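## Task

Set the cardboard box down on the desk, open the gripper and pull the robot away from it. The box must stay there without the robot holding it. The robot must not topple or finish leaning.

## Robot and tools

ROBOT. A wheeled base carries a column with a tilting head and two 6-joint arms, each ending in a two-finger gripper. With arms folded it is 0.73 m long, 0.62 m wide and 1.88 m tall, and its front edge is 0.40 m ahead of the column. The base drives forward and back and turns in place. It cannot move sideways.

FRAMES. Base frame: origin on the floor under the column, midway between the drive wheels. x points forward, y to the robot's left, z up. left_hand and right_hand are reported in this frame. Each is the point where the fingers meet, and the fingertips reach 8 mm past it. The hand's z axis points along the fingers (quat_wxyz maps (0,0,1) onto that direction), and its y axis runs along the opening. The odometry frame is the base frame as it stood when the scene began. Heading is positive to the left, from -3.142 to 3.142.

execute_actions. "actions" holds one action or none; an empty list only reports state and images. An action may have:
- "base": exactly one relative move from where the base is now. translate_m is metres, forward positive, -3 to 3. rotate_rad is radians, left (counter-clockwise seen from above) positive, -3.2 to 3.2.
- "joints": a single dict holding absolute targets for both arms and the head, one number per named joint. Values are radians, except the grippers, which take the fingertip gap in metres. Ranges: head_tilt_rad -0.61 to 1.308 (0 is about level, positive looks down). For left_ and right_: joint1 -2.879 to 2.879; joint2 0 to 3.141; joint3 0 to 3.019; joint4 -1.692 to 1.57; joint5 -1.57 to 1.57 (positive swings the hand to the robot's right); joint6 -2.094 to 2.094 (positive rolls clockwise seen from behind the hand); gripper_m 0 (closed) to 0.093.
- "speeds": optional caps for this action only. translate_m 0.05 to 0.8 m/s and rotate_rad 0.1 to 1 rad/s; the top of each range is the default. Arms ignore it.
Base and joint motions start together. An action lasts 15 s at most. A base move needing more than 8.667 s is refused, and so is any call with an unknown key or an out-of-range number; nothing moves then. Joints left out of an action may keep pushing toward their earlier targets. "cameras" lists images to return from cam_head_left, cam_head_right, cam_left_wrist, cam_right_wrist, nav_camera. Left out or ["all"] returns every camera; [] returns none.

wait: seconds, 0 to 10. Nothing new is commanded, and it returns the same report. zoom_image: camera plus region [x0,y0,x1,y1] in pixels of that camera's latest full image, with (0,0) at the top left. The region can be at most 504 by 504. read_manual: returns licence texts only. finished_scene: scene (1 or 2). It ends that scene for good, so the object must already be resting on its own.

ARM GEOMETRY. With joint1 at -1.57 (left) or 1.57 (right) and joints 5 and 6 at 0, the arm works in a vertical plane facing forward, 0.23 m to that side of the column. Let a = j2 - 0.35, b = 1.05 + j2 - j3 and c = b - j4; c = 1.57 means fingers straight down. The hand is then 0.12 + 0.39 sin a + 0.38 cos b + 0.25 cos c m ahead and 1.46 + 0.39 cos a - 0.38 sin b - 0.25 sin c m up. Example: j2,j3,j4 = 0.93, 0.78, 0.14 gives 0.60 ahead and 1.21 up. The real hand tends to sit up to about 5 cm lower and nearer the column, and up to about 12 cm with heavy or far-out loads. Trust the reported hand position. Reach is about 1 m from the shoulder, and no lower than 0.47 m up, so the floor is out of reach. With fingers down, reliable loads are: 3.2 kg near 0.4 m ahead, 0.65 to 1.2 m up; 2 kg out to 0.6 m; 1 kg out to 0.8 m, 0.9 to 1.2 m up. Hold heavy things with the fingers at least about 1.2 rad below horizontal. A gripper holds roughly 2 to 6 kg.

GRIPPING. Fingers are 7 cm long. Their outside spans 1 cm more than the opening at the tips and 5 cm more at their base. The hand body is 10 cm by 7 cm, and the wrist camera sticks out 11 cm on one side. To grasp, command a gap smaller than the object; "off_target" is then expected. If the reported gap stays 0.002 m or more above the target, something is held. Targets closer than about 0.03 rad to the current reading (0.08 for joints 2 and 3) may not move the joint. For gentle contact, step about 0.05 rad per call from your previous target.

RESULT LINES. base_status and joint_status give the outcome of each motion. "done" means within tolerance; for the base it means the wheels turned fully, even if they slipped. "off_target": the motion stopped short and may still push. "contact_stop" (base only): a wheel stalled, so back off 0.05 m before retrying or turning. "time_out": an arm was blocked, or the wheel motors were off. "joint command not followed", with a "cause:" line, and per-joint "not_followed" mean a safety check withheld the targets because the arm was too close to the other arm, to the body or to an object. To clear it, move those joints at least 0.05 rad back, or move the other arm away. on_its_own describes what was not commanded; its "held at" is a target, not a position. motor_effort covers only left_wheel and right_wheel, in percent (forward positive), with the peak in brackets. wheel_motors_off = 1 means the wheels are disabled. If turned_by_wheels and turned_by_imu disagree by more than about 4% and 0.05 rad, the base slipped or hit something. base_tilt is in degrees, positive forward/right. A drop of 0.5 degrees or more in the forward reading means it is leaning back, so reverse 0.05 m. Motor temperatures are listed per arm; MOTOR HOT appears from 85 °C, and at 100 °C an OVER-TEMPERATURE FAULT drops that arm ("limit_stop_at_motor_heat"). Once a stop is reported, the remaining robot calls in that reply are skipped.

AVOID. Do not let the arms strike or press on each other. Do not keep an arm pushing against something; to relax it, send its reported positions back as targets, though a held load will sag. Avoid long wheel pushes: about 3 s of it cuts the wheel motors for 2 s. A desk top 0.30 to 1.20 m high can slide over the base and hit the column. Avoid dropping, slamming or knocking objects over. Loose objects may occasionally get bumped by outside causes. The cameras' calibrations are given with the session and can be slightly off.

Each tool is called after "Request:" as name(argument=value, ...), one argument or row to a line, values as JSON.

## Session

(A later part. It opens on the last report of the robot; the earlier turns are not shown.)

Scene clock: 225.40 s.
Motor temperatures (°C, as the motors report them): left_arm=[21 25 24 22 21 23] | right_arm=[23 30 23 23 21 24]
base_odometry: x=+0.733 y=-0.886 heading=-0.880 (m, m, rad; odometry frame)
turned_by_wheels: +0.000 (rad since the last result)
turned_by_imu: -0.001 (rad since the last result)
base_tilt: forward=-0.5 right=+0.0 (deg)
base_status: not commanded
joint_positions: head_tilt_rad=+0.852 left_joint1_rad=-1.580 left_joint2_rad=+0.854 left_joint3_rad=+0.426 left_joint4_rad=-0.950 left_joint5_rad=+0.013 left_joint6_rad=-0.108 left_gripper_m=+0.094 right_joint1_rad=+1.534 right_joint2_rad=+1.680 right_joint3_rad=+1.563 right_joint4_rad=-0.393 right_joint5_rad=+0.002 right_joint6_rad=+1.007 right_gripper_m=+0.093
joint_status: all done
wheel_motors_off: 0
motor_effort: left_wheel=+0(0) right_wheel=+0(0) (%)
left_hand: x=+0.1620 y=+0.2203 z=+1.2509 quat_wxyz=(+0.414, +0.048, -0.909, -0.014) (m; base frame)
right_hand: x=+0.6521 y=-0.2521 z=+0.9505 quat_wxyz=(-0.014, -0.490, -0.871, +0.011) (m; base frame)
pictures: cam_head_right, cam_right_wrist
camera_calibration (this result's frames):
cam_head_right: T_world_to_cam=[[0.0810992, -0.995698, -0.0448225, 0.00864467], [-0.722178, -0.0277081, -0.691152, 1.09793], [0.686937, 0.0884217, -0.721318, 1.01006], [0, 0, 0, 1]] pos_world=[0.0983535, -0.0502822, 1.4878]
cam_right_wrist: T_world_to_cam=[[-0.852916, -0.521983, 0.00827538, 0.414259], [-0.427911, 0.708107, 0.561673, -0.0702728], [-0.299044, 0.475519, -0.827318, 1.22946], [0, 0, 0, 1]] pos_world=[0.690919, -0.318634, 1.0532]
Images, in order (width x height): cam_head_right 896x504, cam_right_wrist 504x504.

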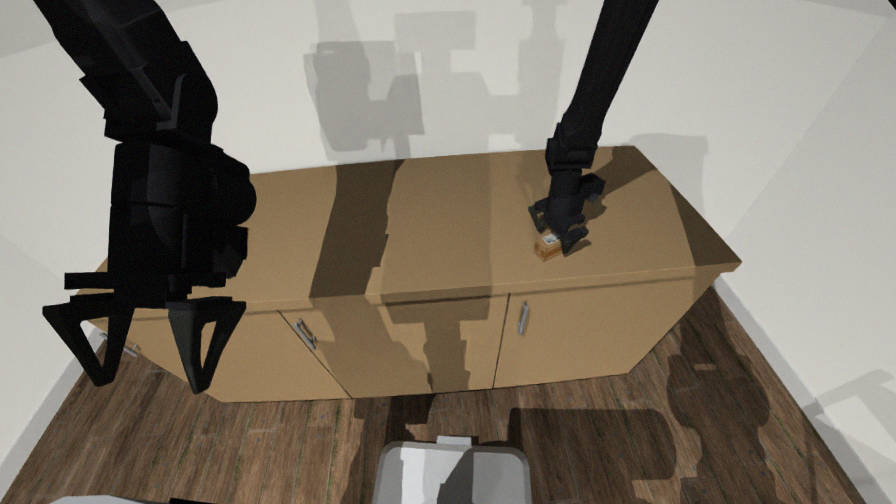

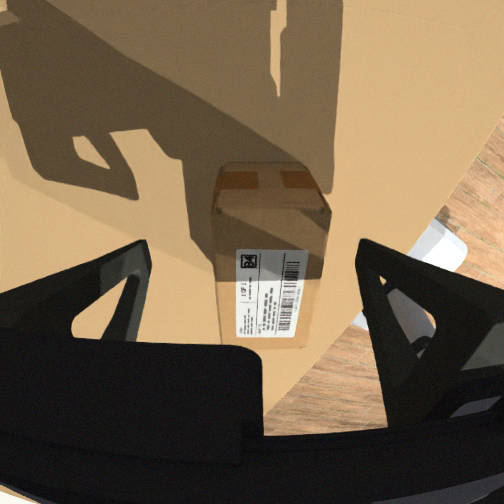

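Request:
execute_actions(
  actions=[
    {"joints": {"right_joint2_rad": 1.73, "right_joint3_rad": 1.59}},
  ],
  cameras=["cam_right_wrist", "cam_head_right"],
)

Scene clock: 256.60 s.
Motor temperatures (°C, as the motors report them): left_arm=[21 25 24 22 21 23] | right_arm=[23 30 23 23 21 24]
base_odometry: x=+0.733 y=-0.886 heading=-0.880 (m, m, rad; odometry frame)
turned_by_wheels: +0.000 (rad since the last result)
turned_by_imu: -0.001 (rad since the last result)
base_tilt: forward=-0.6 right=+0.1 (deg)
base_status: not commanded
joint_positions: head_tilt_rad=+0.852 left_joint1_rad=-1.580 left_joint2_rad=+0.854 left_joint3_rad=+0.426 left_joint4_rad=-0.950 left_joint5_rad=+0.013 left_joint6_rad=-0.108 left_gripper_m=+0.094 right_joint1_rad=+1.534 right_joint2_rad=+1.702 right_joint3_rad=+1.576 right_joint4_rad=-0.393 right_joint5_rad=+0.002 right_joint6_rad=+1.007 right_gripper_m=+0.093
joint_status: all done
wheel_motors_off: 0
motor_effort: left_wheel=+0(1) right_wheel=+0(0) (%)
left_hand: x=+0.1620 y=+0.2203 z=+1.2509 quat_wxyz=(+0.414, +0.048, -0.909, -0.014) (m; base frame)
right_hand: x=+0.6485 y=-0.2523 z=+0.9408 quat_wxyz=(-0.010, -0.490, -0.871, +0.014) (m; base frame)
pictures: cam_head_right, cam_right_wrist
camera_calibration (this result's frames):
cam_head_right: T_world_to_cam=[[0.0810992, -0.995698, -0.0448225, 0.00864467], [-0.722178, -0.0277081, -0.691152, 1.09793], [0.686937, 0.0884217, -0.721318, 1.01006], [0, 0, 0, 1]] pos_world=[0.0983535, -0.0502822, 1.4878]
cam_right_wrist: T_world_to_cam=[[-0.852955, -0.521739, 0.0159925, 0.404002], [-0.422549, 0.708136, 0.565681, -0.073431], [-0.306463, 0.475743, -0.824469, 1.22269], [0, 0, 0, 1]] pos_world=[0.688276, -0.318902, 1.04314]
Images, in order (width x height): cam_head_right 896x504, cam_right_wrist 504x504.

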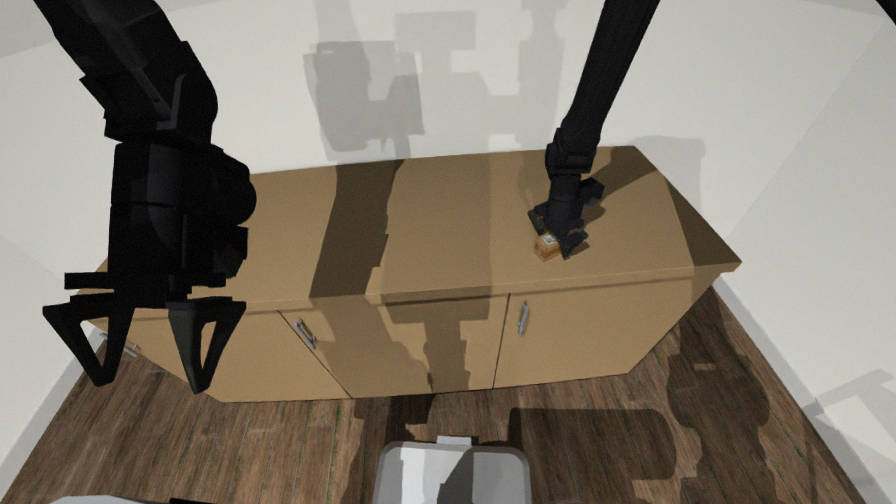

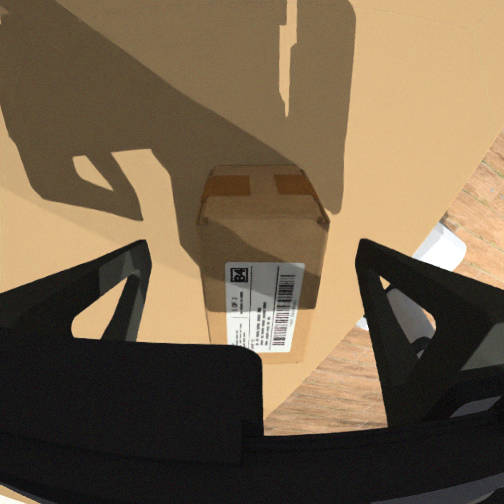

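Request:
execute_actions(
  actions=[
    {"joints": {"right_gripper_m": 0.025}},
  ],
  cameras=["cam_right_wrist", "cam_left_wrist"],
)

Scene clock: 261.50 s.
Motor temperatures (°C, as the motors report them): left_arm=[21 25 24 22 21 23] | right_arm=[23 30 23 23 21 24]
base_odometry: x=+0.733 y=-0.886 heading=-0.880 (m, m, rad; odometry frame)
turned_by_wheels: +0.000 (rad since the last result)
turned_by_imu: -0.001 (rad since the last result)
base_tilt: forward=-0.8 right=+0.3 (deg)
base_status: not commanded
joint_positions: head_tilt_rad=+0.852 left_joint1_rad=-1.580 left_joint2_rad=+0.854 left_joint3_rad=+0.426 left_joint4_rad=-0.950 left_joint5_rad=+0.013 left_joint6_rad=-0.108 left_gripper_m=+0.094 right_joint1_rad=+1.534 right_joint2_rad=+1.702 right_joint3_rad=+1.576 right_joint4_rad=-0.393 right_joint5_rad=+0.001 right_joint6_rad=+1.007 right_gripper_m=+0.041
joint_status: right_gripper_m off_target (ended at +0.041, target +0.025)
wheel_motors_off: 0
motor_effort: left_wheel=+0(2) right_wheel=+0(0) (%)
left_hand: x=+0.1620 y=+0.2203 z=+1.2509 quat_wxyz=(+0.414, +0.048, -0.909, -0.014) (m; base frame)
right_hand: x=+0.6485 y=-0.2523 z=+0.9408 quat_wxyz=(-0.010, -0.490, -0.871, +0.013) (m; base frame)
pictures: cam_left_wrist, cam_right_wrist
camera_calibration (this result's frames):
cam_left_wrist: T_world_to_cam=[[0.0793418, -0.994924, -0.0618888, 0.289028], [-0.0923083, -0.0691506, 0.993326, -1.20778], [-0.992564, -0.0730994, -0.0973263, 0.426285], [0, 0, 0, 1]] pos_world=[0.288695, 0.235204, 1.25909]
cam_right_wrist: T_world_to_cam=[[-0.852954, -0.521747, 0.0157876, 0.404227], [-0.422554, 0.707919, 0.565949, -0.0737783], [-0.306458, 0.476057, -0.824289, 1.22256], [0, 0, 0, 1]] pos_world=[0.688276, -0.318876, 1.04312]
Images, in order (width x height): cam_left_wrist 504x504, cam_right_wrist 504x504.

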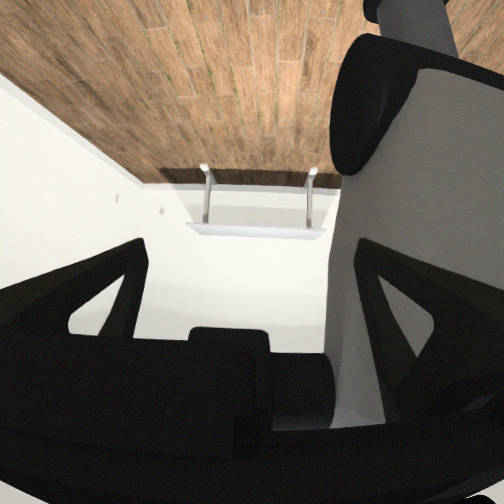

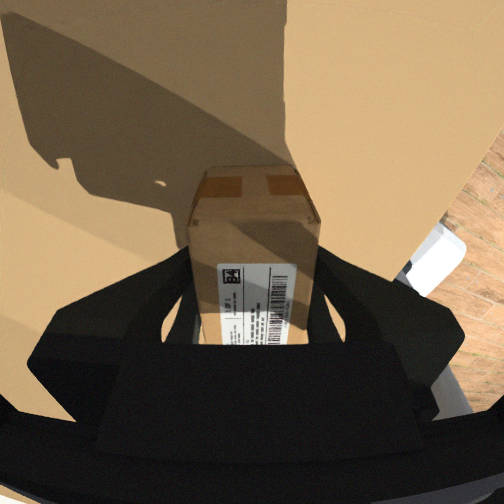

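Request:
zoom_image(
  camera="cam_left_wrist",
  region=[170, 150, 340, 250],
)

Region (170, 150, 340, 250) of cam_left_wrist's 504x504 image, scaled by 2.965, with more detail than that image has; it fills the top 296 rows of this view, and the rest is white.

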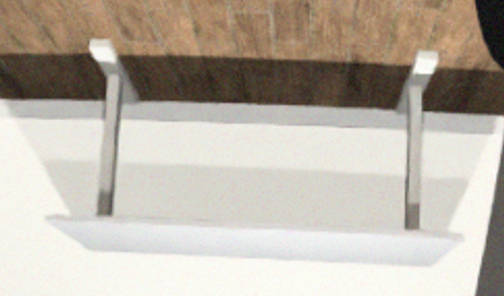

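Request:
execute_actions(
  actions=[
    {"base": {"translate_m": -2.41}, "joints": {"right_joint2_rad": 1.585, "right_joint3_rad": 1.59, "right_joint4_rad": -0.495, "right_gripper_m": 0.025}},
  ],
)

Scene clock: 299.07 s.
Motor temperatures (°C, as the motors report them): left_arm=[21 25 24 22 21 23] | right_arm=[23 31 23 23 21 24]
base_odometry: x=-0.803 y=+0.971 heading=-0.880 (m, m, rad; odometry frame)
turned_by_wheels: +0.000 (rad since the last result)
turned_by_imu: -0.003 (rad since the last result)
base_tilt: forward=-0.6 right=+0.1 (deg)
base_status: done
joint_positions: head_tilt_rad=+0.852 left_joint1_rad=-1.580 left_joint2_rad=+0.854 left_joint3_rad=+0.425 left_joint4_rad=-0.950 left_joint5_rad=+0.013 left_joint6_rad=-0.108 left_gripper_m=+0.094 right_joint1_rad=+1.534 right_joint2_rad=+1.583 right_joint3_rad=+1.583 right_joint4_rad=-0.489 right_joint5_rad=+0.001 right_joint6_rad=+1.007 right_gripper_m=+0.041
joint_status: right_gripper_m off_target (ended at +0.041, target +0.025); the others done
wheel_motors_off: 0
motor_effort: left_wheel=+0(35) right_wheel=+0(39) (%)
left_hand: x=+0.1617 y=+0.2203 z=+1.2509 quat_wxyz=(+0.414, +0.048, -0.909, -0.014) (m; base frame)
right_hand: x=+0.6862 y=-0.2509 z=+1.0059 quat_wxyz=(-0.023, -0.490, -0.871, +0.006) (m; base frame)
pictures: cam_head_left, cam_head_right, cam_left_wrist, cam_right_wrist, nav_camera
camera_calibration (this result's frames):
cam_head_left: T_world_to_cam=[[0.0673815, -0.996362, -0.0521761, 0.109276], [-0.725722, -0.0130576, -0.687864, 1.09267], [0.684681, 0.0842146, -0.723961, 1.01156], [0, 0, 0, 1]] pos_world=[0.0930198, 0.0379583, 1.48964]
cam_head_right: T_world_to_cam=[[0.0810909, -0.995698, -0.0448374, 0.00866807], [-0.722305, -0.0277081, -0.691019, 1.09773], [0.686804, 0.0884217, -0.721444, 1.01026], [0, 0, 0, 1]] pos_world=[0.0983439, -0.0502822, 1.48779]
cam_left_wrist: T_world_to_cam=[[0.0793152, -0.994925, -0.0619207, 0.289094], [-0.0919296, -0.069152, 0.993361, -1.20796], [-0.992602, -0.0730963, -0.0969478, 0.425617], [0, 0, 0, 1]] pos_world=[0.288492, 0.235205, 1.2591]
cam_right_wrist: T_world_to_cam=[[-0.852572, -0.522533, -0.00896777, 0.460521], [-0.439632, 0.707819, 0.552916, -0.0708501], [-0.282569, 0.475343, -0.833189, 1.27951], [0, 0, 0, 1]] pos_world=[0.723031, -0.317421, 1.10938]
Images, in order (width x height): cam_head_left 896x504, cam_head_right 896x504, cam_left_wrist 504x504, cam_right_wrist 504x504, nav_camera 896x504.

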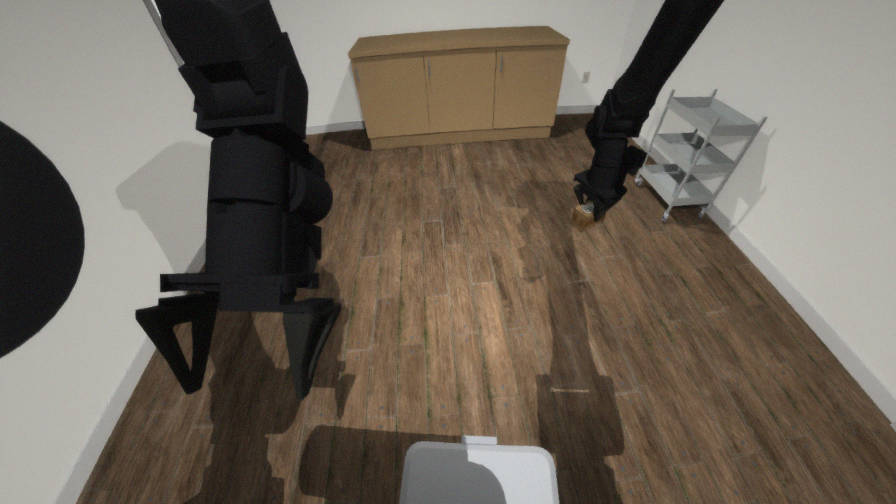

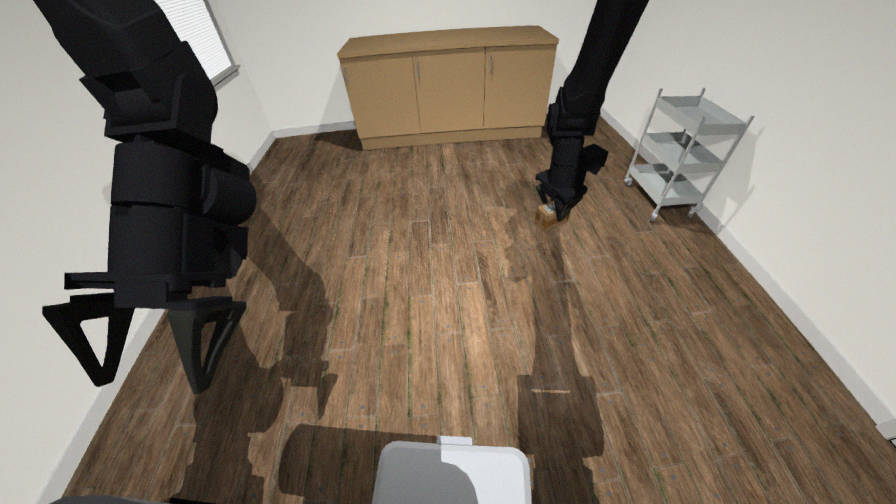

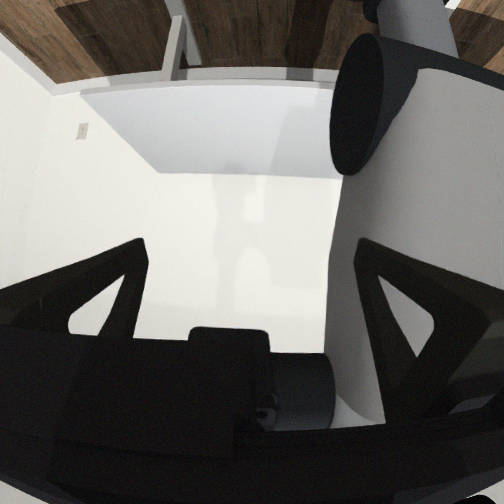

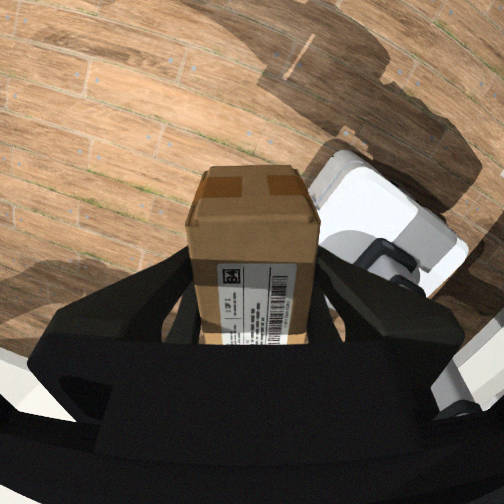

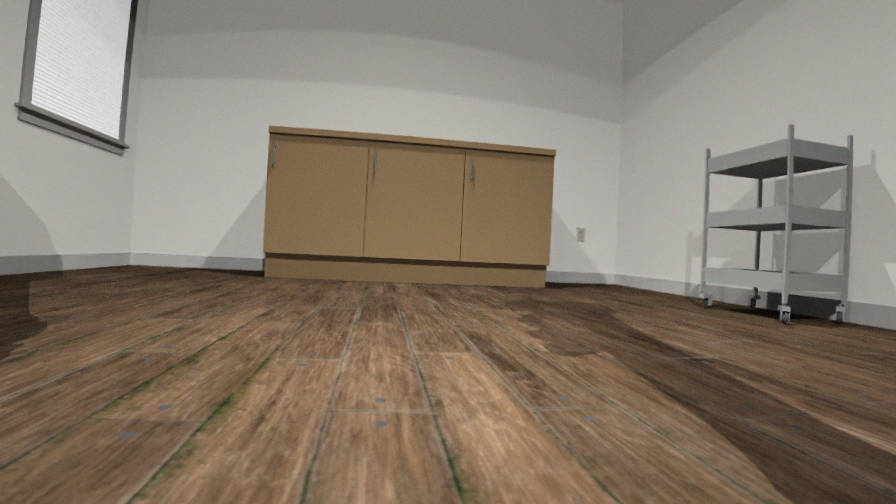

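Request:
zoom_image(
  camera="cam_left_wrist",
  region=[60, 40, 360, 190],
)

Region (60, 40, 360, 190) of cam_left_wrist's 504x504 image, scaled by 1.680, with more detail than that image has.

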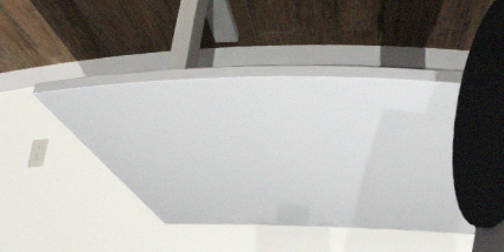

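Request:
execute_actions(
  actions=[
    {"base": {"rotate_rad": -2.1}, "joints": {"right_joint2_rad": 2.075, "right_joint3_rad": 2.045, "right_joint4_rad": -0.465, "right_gripper_m": 0.025}},
  ],
)

Scene clock: 323.93 s.
Motor temperatures (°C, as the motors report them): left_arm=[21 24 24 22 21 23] | right_arm=[23 32 24 23 21 24]
base_odometry: x=-0.803 y=+0.971 heading=-2.979 (m, m, rad; odometry frame)
turned_by_wheels: -2.099 (rad since the last result)
turned_by_imu: -2.087 (rad since the last result)
base_tilt: forward=-0.5 right=+0.2 (deg)
base_status: done
joint_positions: head_tilt_rad=+0.852 left_joint1_rad=-1.580 left_joint2_rad=+0.854 left_joint3_rad=+0.425 left_joint4_rad=-0.950 left_joint5_rad=+0.013 left_joint6_rad=-0.108 left_gripper_m=+0.094 right_joint1_rad=+1.517 right_joint2_rad=+2.091 right_joint3_rad=+2.036 right_joint4_rad=-0.464 right_joint5_rad=+0.001 right_joint6_rad=+1.006 right_gripper_m=+0.041
joint_status: right_gripper_m off_target (ended at +0.041, target +0.025); the others done
wheel_motors_off: 0
motor_effort: left_wheel=+1(41) right_wheel=-2(32) (%)
left_hand: x=+0.1617 y=+0.2203 z=+1.2509 quat_wxyz=(+0.414, +0.048, -0.909, -0.014) (m; base frame)
right_hand: x=+0.6755 y=-0.2721 z=+0.8040 quat_wxyz=(-0.013, -0.494, -0.869, +0.020) (m; base frame)
pictures: cam_head_left, cam_head_right, cam_left_wrist, cam_right_wrist, nav_camera
camera_calibration (this result's frames):
cam_head_left: T_world_to_cam=[[0.0673815, -0.996362, -0.0521761, 0.109276], [-0.725722, -0.0130576, -0.687865, 1.09267], [0.684681, 0.0842146, -0.723961, 1.01156], [0, 0, 0, 1]] pos_world=[0.0930198, 0.0379583, 1.48964]
cam_head_right: T_world_to_cam=[[0.0810909, -0.995698, -0.0448374, 0.00866806], [-0.722305, -0.0277081, -0.691019, 1.09773], [0.686804, 0.0884217, -0.721444, 1.01026], [0, 0, 0, 1]] pos_world=[0.0983439, -0.0502822, 1.48779]
cam_left_wrist: T_world_to_cam=[[0.0793152, -0.994925, -0.0619207, 0.289094], [-0.0919296, -0.069152, 0.993361, -1.20796], [-0.992602, -0.0730963, -0.0969478, 0.425617], [0, 0, 0, 1]] pos_world=[0.288492, 0.235205, 1.2591]
cam_right_wrist: T_world_to_cam=[[-0.8573, -0.514276, 0.0235855, 0.417793], [-0.416343, 0.719537, 0.555811, 0.0361957], [-0.302811, 0.466677, -0.830974, 1.12792], [0, 0, 0, 1]] pos_world=[0.71479, -0.337558, 0.907301]
Images, in order (width x height): cam_head_left 896x504, cam_head_right 896x504, cam_left_wrist 504x504, cam_right_wrist 504x504, nav_camera 896x504.

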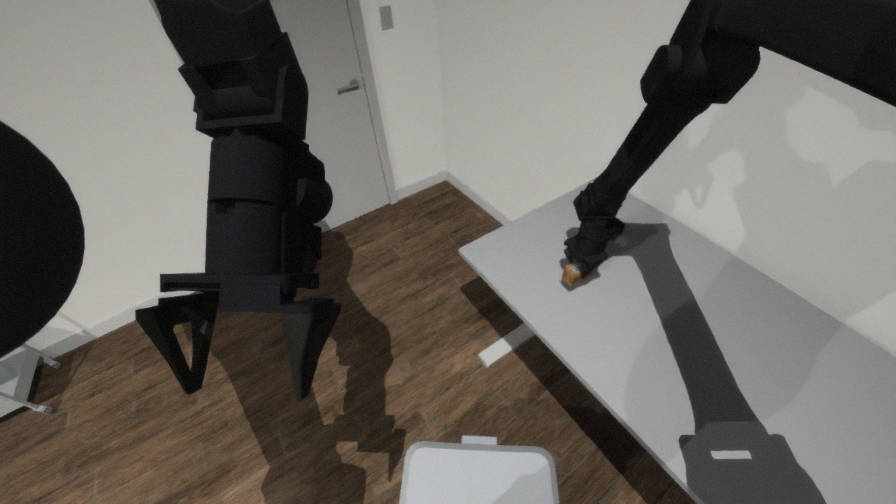

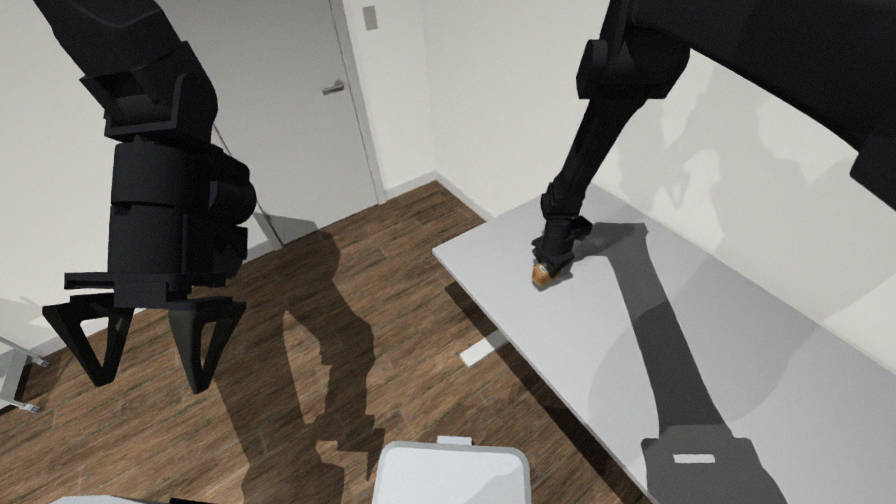

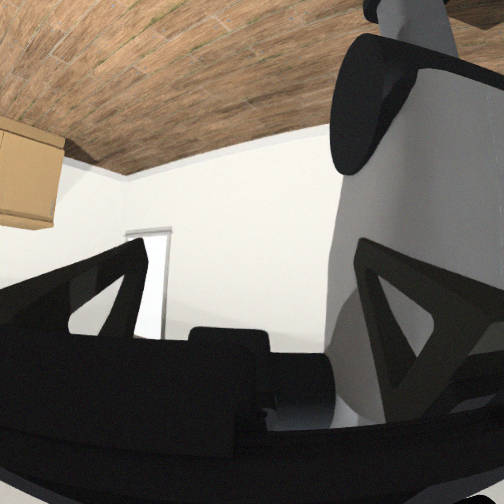

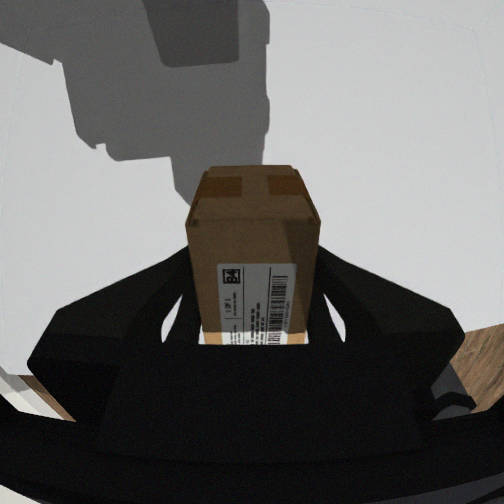

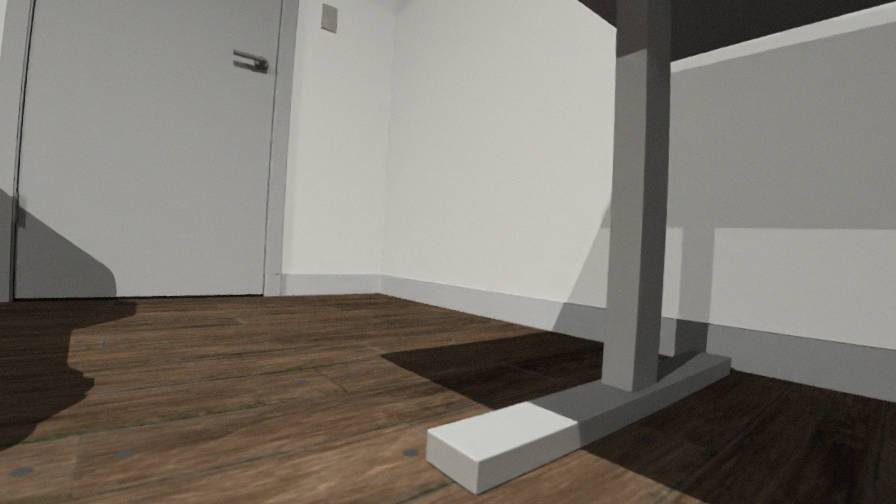

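Request:
zoom_image(
  camera="cam_head_right",
  region=[420, 200, 660, 340],
)

Request:
zoom_image(
  camera="cam_head_left",
  region=[530, 220, 650, 310],
)

Request:
zoom_image(
  camera="cam_right_wrist",
  region=[60, 60, 360, 260],
)

Region (420, 200, 660, 340) of cam_head_right's 896x504 image, scaled by 2.100, with more detail than that image has; it fills the top 294 rows of this view, and the rest is white.

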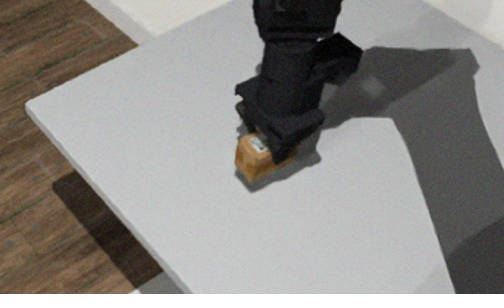

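Region (530, 220, 650, 310) of cam_head_left's 896x504 image, scaled by 4.200, with more detail than that image has; it fills the top 378 rows of this view, and the rest is white.

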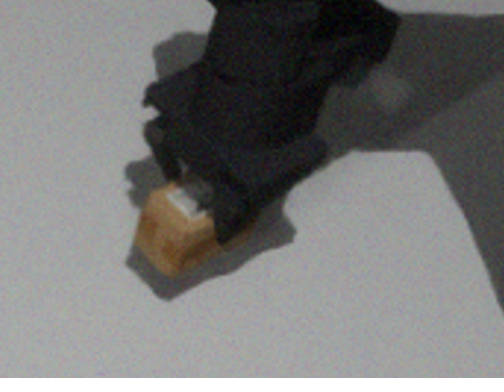

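Region (60, 60, 360, 260) of cam_right_wrist's 504x504 image, scaled by 1.680, with more detail than that image has.

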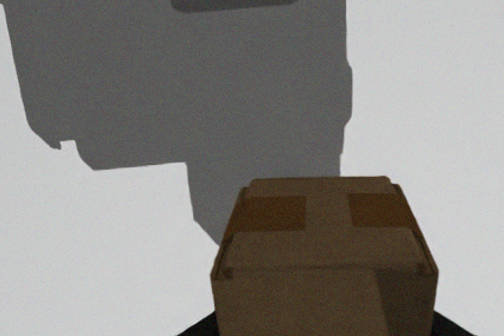

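Request:
execute_actions(
  actions=[
    {"joints": {"right_joint2_rad": 2.185, "right_joint3_rad": 2.12, "right_gripper_m": 0.025}},
  ],
  cameras=["cam_right_wrist", "cam_head_left", "cam_head_right"],
)

Scene clock: 340.47 s.
Motor temperatures (°C, as the motors report them): left_arm=[21 24 23 22 21 23] | right_arm=[23 33 24 23 21 24]
base_odometry: x=-0.803 y=+0.971 heading=-2.979 (m, m, rad; odometry frame)
turned_by_wheels: +0.000 (rad since the last result)
turned_by_imu: -0.001 (rad since the last result)
base_tilt: forward=-0.6 right=+0.3 (deg)
base_status: not commanded
joint_positions: head_tilt_rad=+0.852 left_joint1_rad=-1.580 left_joint2_rad=+0.854 left_joint3_rad=+0.425 left_joint4_rad=-0.950 left_joint5_rad=+0.013 left_joint6_rad=-0.108 left_gripper_m=+0.094 right_joint1_rad=+1.517 right_joint2_rad=+2.168 right_joint3_rad=+2.112 right_joint4_rad=-0.464 right_joint5_rad=+0.001 right_joint6_rad=+1.006 right_gripper_m=+0.041
joint_status: right_gripper_m off_target (ended at +0.041, target +0.025); the others done
wheel_motors_off: 0
motor_effort: left_wheel=+4(3) right_wheel=-4(4) (%)
left_hand: x=+0.1617 y=+0.2203 z=+1.2509 quat_wxyz=(+0.414, +0.048, -0.909, -0.014) (m; base frame)
right_hand: x=+0.6688 y=-0.2733 z=+0.7748 quat_wxyz=(-0.013, -0.494, -0.869, +0.020) (m; base frame)
pictures: cam_head_left, cam_head_right, cam_right_wrist
camera_calibration (this result's frames):
cam_head_left: T_world_to_cam=[[0.0673815, -0.996362, -0.0521761, 0.109276], [-0.725722, -0.0130576, -0.687864, 1.09267], [0.684681, 0.0842146, -0.723961, 1.01156], [0, 0, 0, 1]] pos_world=[0.0930198, 0.0379583, 1.48964]
cam_head_right: T_world_to_cam=[[0.0810909, -0.995698, -0.0448374, 0.00866808], [-0.722305, -0.0277081, -0.691019, 1.09773], [0.686804, 0.0884217, -0.721444, 1.01026], [0, 0, 0, 1]] pos_world=[0.0983439, -0.0502822, 1.48779]
cam_right_wrist: T_world_to_cam=[[-0.857301, -0.514246, 0.0242281, 0.411594], [-0.415894, 0.71954, 0.556142, 0.049919], [-0.303427, 0.466705, -0.830734, 1.10238], [0, 0, 0, 1]] pos_world=[0.708112, -0.338744, 0.87805]
Images, in order (width x height): cam_head_left 896x504, cam_head_right 896x504, cam_right_wrist 504x504.

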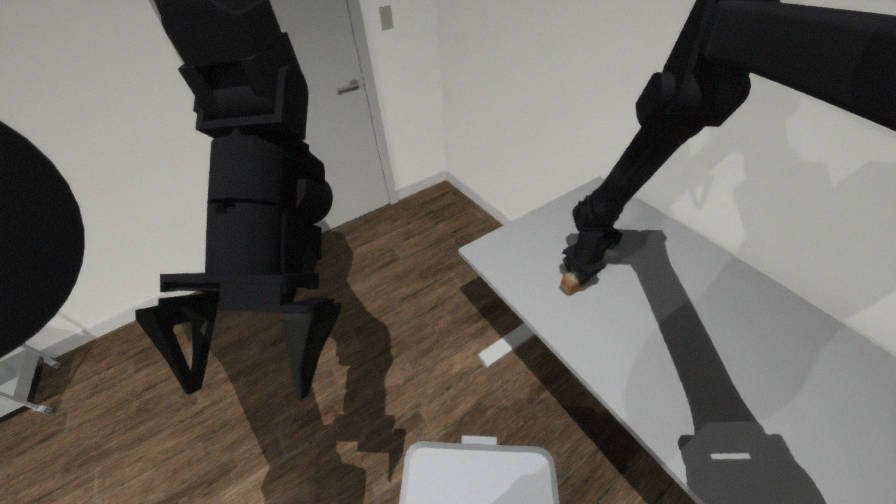

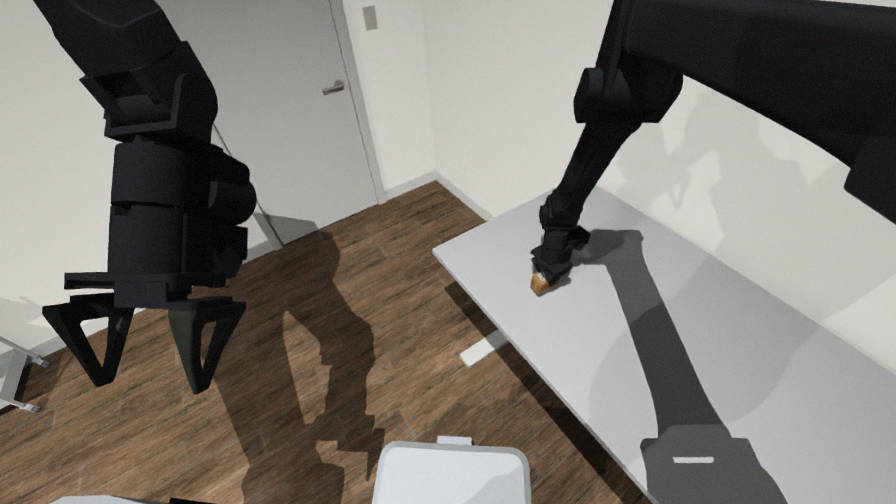

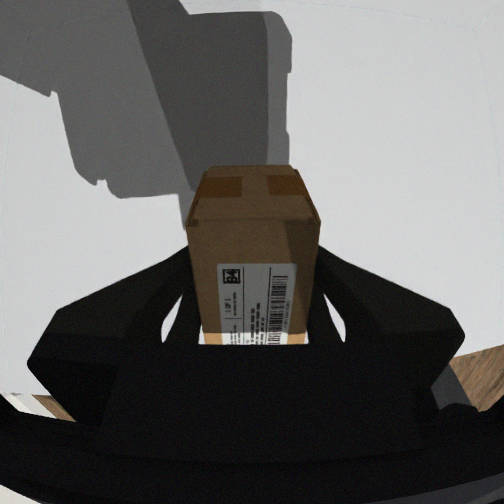

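Request:
zoom_image(
  camera="cam_head_left",
  region=[530, 230, 630, 310],
)

Request:
zoom_image(
  camera="cam_right_wrist",
  region=[160, 110, 340, 250],
)

Region (530, 230, 630, 310) of cam_head_left's 896x504 image, scaled by 5.040, with more detail than that image has; it fills the top 403 rows of this view, and the rest is white.

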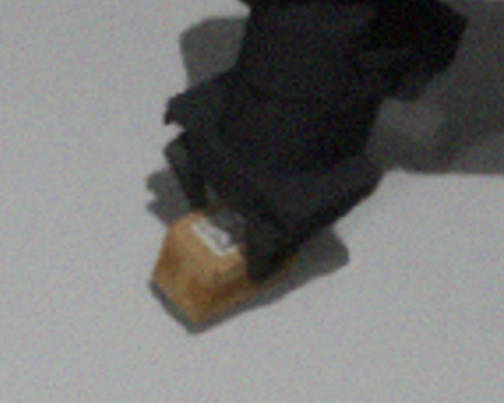

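Region (160, 110, 340, 250) of cam_right_wrist's 504x504 image, scaled by 2.800, with more detail than that image has.

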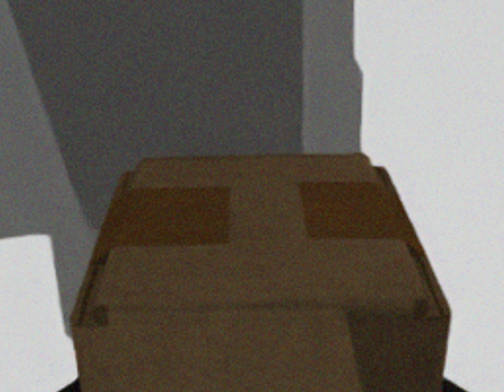

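Request:
execute_actions(
  actions=[
    {"joints": {"right_joint2_rad": 2.215, "right_joint3_rad": 2.135, "right_gripper_m": 0.025}},
  ],
  cameras=["cam_right_wrist", "cam_head_left"],
)

Scene clock: 354.50 s.
Motor temperatures (°C, as the motors report them): left_arm=[21 24 23 22 21 23] | right_arm=[23 32 24 23 21 24]
base_odometry: x=-0.803 y=+0.971 heading=-2.979 (m, m, rad; odometry frame)
turned_by_wheels: +0.000 (rad since the last result)
turned_by_imu: -0.001 (rad since the last result)
base_tilt: forward=-0.3 right=+0.2 (deg)
base_status: not commanded
joint_positions: head_tilt_rad=+0.852 left_joint1_rad=-1.580 left_joint2_rad=+0.854 left_joint3_rad=+0.425 left_joint4_rad=-0.950 left_joint5_rad=+0.013 left_joint6_rad=-0.108 left_gripper_m=+0.094 right_joint1_rad=+1.517 right_joint2_rad=+2.190 right_joint3_rad=+2.119 right_joint4_rad=-0.464 right_joint5_rad=+0.001 right_joint6_rad=+1.006 right_gripper_m=+0.041
joint_status: right_gripper_m off_target (ended at +0.041, target +0.025); the others done
wheel_motors_off: 0
motor_effort: left_wheel=+3(3) right_wheel=-3(4) (%)
left_hand: x=+0.1617 y=+0.2203 z=+1.2509 quat_wxyz=(+0.414, +0.048, -0.909, -0.014) (m; base frame)
right_hand: x=+0.6574 y=-0.2735 z=+0.7640 quat_wxyz=(-0.006, -0.494, -0.869, +0.024) (m; base frame)
pictures: cam_head_left, cam_right_wrist
camera_calibration (this result's frames):
cam_head_left: T_world_to_cam=[[0.0673815, -0.996362, -0.0521761, 0.109276], [-0.725722, -0.0130576, -0.687864, 1.09267], [0.684681, 0.0842146, -0.723961, 1.01156], [0, 0, 0, 1]] pos_world=[0.0930198, 0.0379583, 1.48964]
cam_right_wrist: T_world_to_cam=[[-0.857194, -0.513633, 0.0374002, 0.392005], [-0.406631, 0.719604, 0.562869, 0.0401378], [-0.316021, 0.46728, -0.8257, 1.09459], [0, 0, 0, 1]] pos_world=[0.69826, -0.339016, 0.866549]
Images, in order (width x height): cam_head_left 896x504, cam_right_wrist 504x504.

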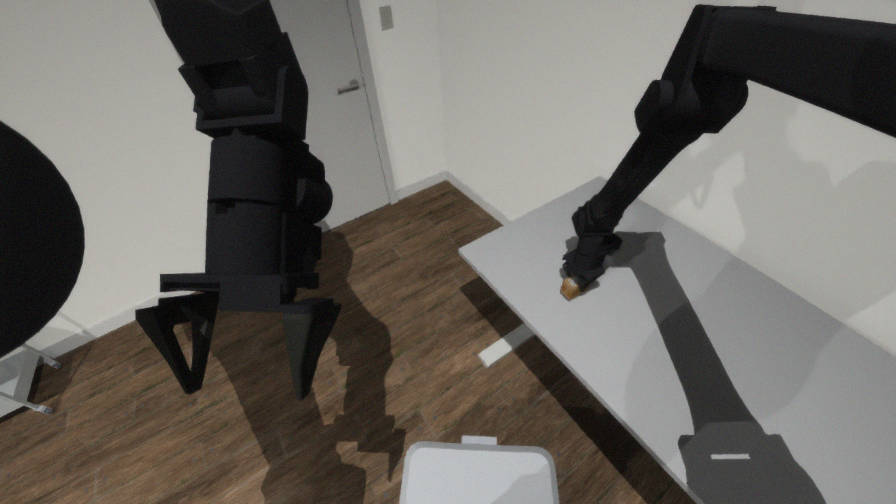

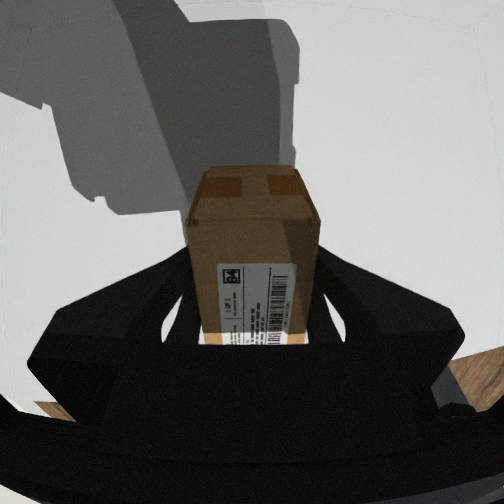

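Request:
zoom_image(
  camera="cam_head_left",
  region=[530, 230, 630, 310],
)

Request:
zoom_image(
  camera="cam_right_wrist",
  region=[160, 110, 340, 250],
)

Region (530, 230, 630, 310) of cam_head_left's 896x504 image, scaled by 5.040, with more detail than that image has; it fills the top 403 rows of this view, and the rest is white.

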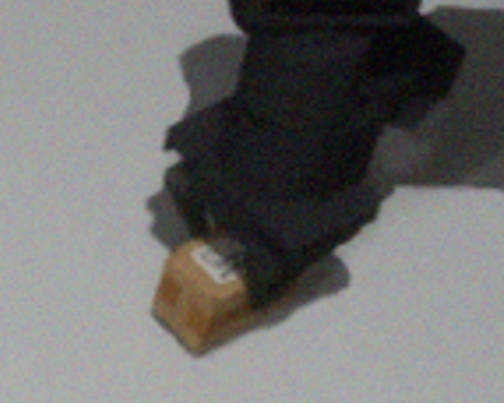

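Region (160, 110, 340, 250) of cam_right_wrist's 504x504 image, scaled by 2.800, with more detail than that image has.

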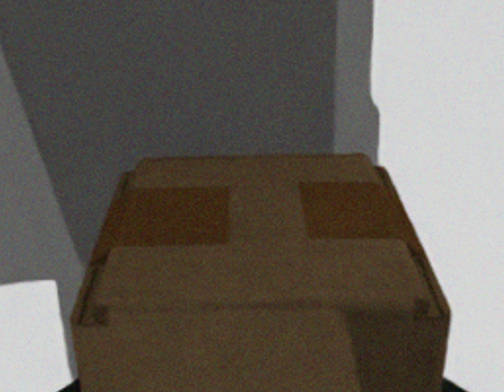

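Request:
execute_actions(
  actions=[
    {"joints": {"right_gripper_m": 0.093}},
  ],
  cameras=["cam_right_wrist"],
)

Scene clock: 369.90 s.
Motor temperatures (°C, as the motors report them): left_arm=[21 24 23 22 21 23] | right_arm=[23 32 24 23 21 24]
base_odometry: x=-0.803 y=+0.971 heading=-2.979 (m, m, rad; odometry frame)
turned_by_wheels: +0.000 (rad since the last result)
turned_by_imu: -0.001 (rad since the last result)
base_tilt: forward=-0.7 right=+0.1 (deg)
base_status: not commanded
joint_positions: head_tilt_rad=+0.852 left_joint1_rad=-1.580 left_joint2_rad=+0.854 left_joint3_rad=+0.425 left_joint4_rad=-0.950 left_joint5_rad=+0.013 left_joint6_rad=-0.108 left_gripper_m=+0.094 right_joint1_rad=+1.517 right_joint2_rad=+2.190 right_joint3_rad=+2.119 right_joint4_rad=-0.464 right_joint5_rad=+0.001 right_joint6_rad=+1.006 right_gripper_m=+0.093
joint_status: all done
wheel_motors_off: 0
motor_effort: left_wheel=+5(4) right_wheel=-4(4) (%)
left_hand: x=+0.1617 y=+0.2203 z=+1.2509 quat_wxyz=(+0.414, +0.048, -0.909, -0.014) (m; base frame)
right_hand: x=+0.6574 y=-0.2735 z=+0.7640 quat_wxyz=(-0.006, -0.494, -0.869, +0.024) (m; base frame)
pictures: cam_right_wrist
camera_calibration (this result's frames):
cam_right_wrist: T_world_to_cam=[[-0.857194, -0.513633, 0.0374002, 0.392005], [-0.406631, 0.719604, 0.562869, 0.0401378], [-0.316021, 0.46728, -0.8257, 1.09459], [0, 0, 0, 1]] pos_world=[0.69826, -0.339016, 0.866549]
Images, in order (width x height): cam_right_wrist 504x504.

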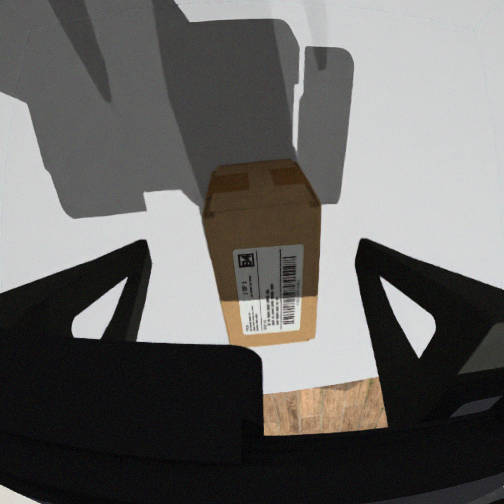

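Request:
execute_actions(
  actions=[
    {"joints": {"right_joint2_rad": 1.85, "right_joint3_rad": 1.80}},
  ],
  cameras=["cam_right_wrist", "cam_head_left"],
)

Scene clock: 377.33 s.
Motor temperatures (°C, as the motors report them): left_arm=[21 24 23 22 21 23] | right_arm=[23 32 24 23 21 24]
base_odometry: x=-0.803 y=+0.971 heading=-2.979 (m, m, rad; odometry frame)
turned_by_wheels: +0.000 (rad since the last result)
turned_by_imu: -0.001 (rad since the last result)
base_tilt: forward=-0.6 right=+0.1 (deg)
base_status: not commanded
joint_positions: head_tilt_rad=+0.852 left_joint1_rad=-1.580 left_joint2_rad=+0.854 left_joint3_rad=+0.425 left_joint4_rad=-0.950 left_joint5_rad=+0.013 left_joint6_rad=-0.108 left_gripper_m=+0.094 right_joint1_rad=+1.517 right_joint2_rad=+1.823 right_joint3_rad=+1.797 right_joint4_rad=-0.465 right_joint5_rad=+0.001 right_joint6_rad=+1.006 right_gripper_m=+0.093
joint_status: all done
wheel_motors_off: 0
motor_effort: left_wheel=+5(6) right_wheel=-4(5) (%)
left_hand: x=+0.1617 y=+0.2203 z=+1.2509 quat_wxyz=(+0.414, +0.048, -0.909, -0.014) (m; base frame)
right_hand: x=+0.6966 y=-0.2676 z=+0.9117 quat_wxyz=(-0.026, -0.493, -0.869, +0.013) (m; base frame)
pictures: cam_head_left, cam_right_wrist
camera_calibration (this result's frames):
cam_head_left: T_world_to_cam=[[0.0673815, -0.996362, -0.0521761, 0.109276], [-0.725722, -0.0130576, -0.687864, 1.09267], [0.684681, 0.0842146, -0.723961, 1.01156], [0, 0, 0, 1]] pos_world=[0.0930198, 0.0379583, 1.48964]
cam_right_wrist: T_world_to_cam=[[-0.856943, -0.515411, -0.000506677, 0.456998], [-0.433002, 0.719393, 0.543123, 0.00504055], [-0.279567, 0.465645, -0.839653, 1.21312], [0, 0, 0, 1]] pos_world=[0.732952, -0.332966, 1.01609]
Images, in order (width x height): cam_head_left 896x504, cam_right_wrist 504x504.

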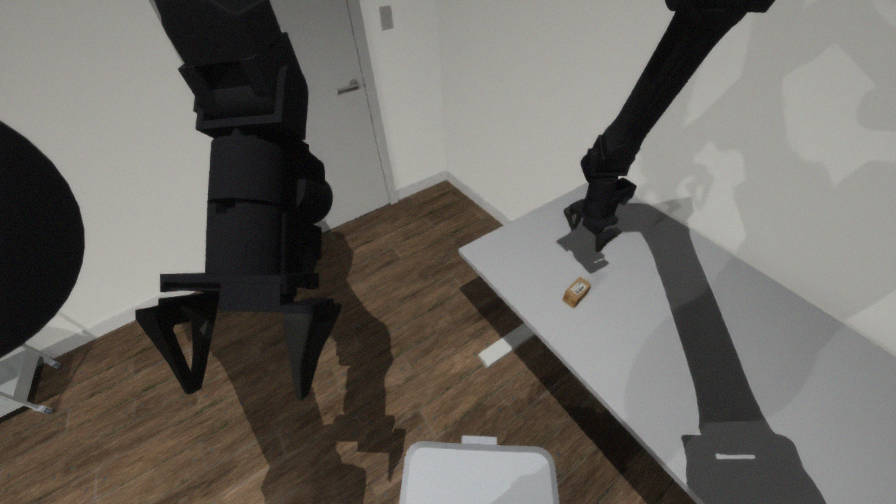

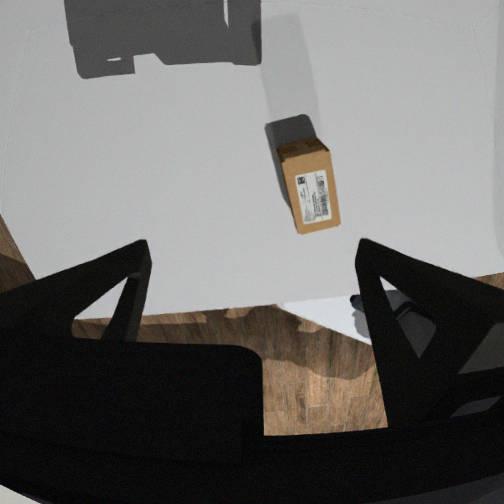

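Request:
execute_actions(
  actions=[
    {"base": {"translate_m": -0.4}, "joints": {"right_joint2_rad": 1.1, "right_joint3_rad": 0.95}},
  ],
  cameras=["cam_head_left", "cam_head_right"],
)

Scene clock: 383.47 s.
Motor temperatures (°C, as the motors report them): left_arm=[21 24 23 22 21 23] | right_arm=[23 32 24 23 21 24]
base_odometry: x=-0.408 y=+1.036 heading=-2.979 (m, m, rad; odometry frame)
turned_by_wheels: +0.000 (rad since the last result)
turned_by_imu: -0.001 (rad since the last result)
base_tilt: forward=-0.4 right=+0.1 (deg)
base_status: done
joint_positions: head_tilt_rad=+0.852 left_joint1_rad=-1.580 left_joint2_rad=+0.854 left_joint3_rad=+0.424 left_joint4_rad=-0.950 left_joint5_rad=+0.013 left_joint6_rad=-0.108 left_gripper_m=+0.094 right_joint1_rad=+1.517 right_joint2_rad=+1.087 right_joint3_rad=+0.933 right_joint4_rad=-0.465 right_joint5_rad=+0.001 right_joint6_rad=+1.006 right_gripper_m=+0.093
joint_status: all done
wheel_motors_off: 0
motor_effort: left_wheel=-1(41) right_wheel=-1(45) (%)
left_hand: x=+0.1611 y=+0.2203 z=+1.2511 quat_wxyz=(+0.415, +0.048, -0.908, -0.014) (m; base frame)
right_hand: x=+0.4980 y=-0.2516 z=+1.1400 quat_wxyz=(+0.031, -0.494, -0.868, +0.043) (m; base frame)
pictures: cam_head_left, cam_head_right
camera_calibration (this result's frames):
cam_head_left: T_world_to_cam=[[0.0673657, -0.996362, -0.0521964, 0.109308], [-0.725929, -0.0130576, -0.687646, 1.09235], [0.684463, 0.0842146, -0.724168, 1.01189], [0, 0, 0, 1]] pos_world=[0.0930047, 0.0379583, 1.48963]
cam_head_right: T_world_to_cam=[[0.0810774, -0.995698, -0.0448618, 0.00870637], [-0.722513, -0.0277081, -0.690802, 1.09741], [0.686586, 0.0884217, -0.721651, 1.01059], [0, 0, 0, 1]] pos_world=[0.0983282, -0.0502822, 1.48778]
Images, in order (width x height): cam_head_left 896x504, cam_head_right 896x504.

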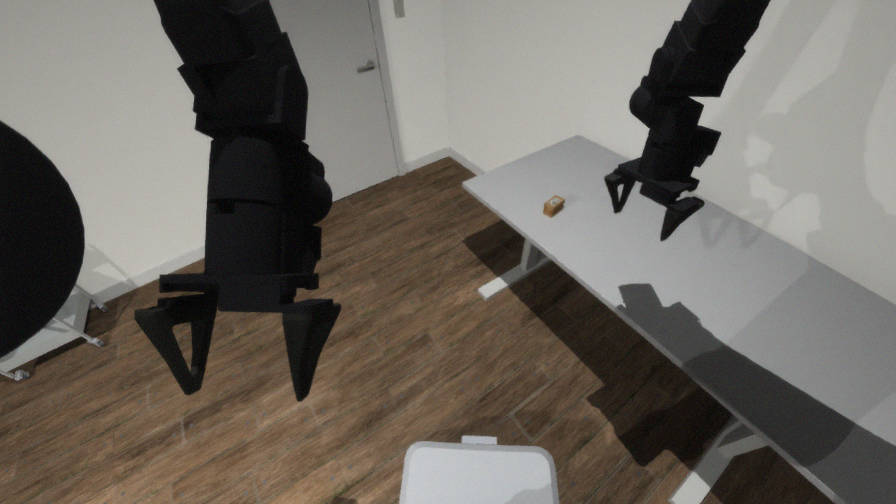

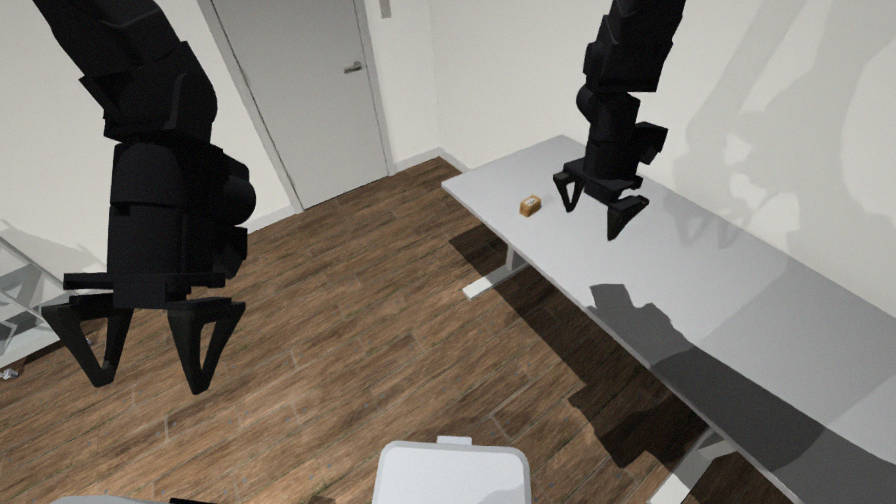

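The box is resting upright on the desk and the robot is clear of it.

Request:
finished_scene(
  scene=2,
)

The scene is finished: the task was done.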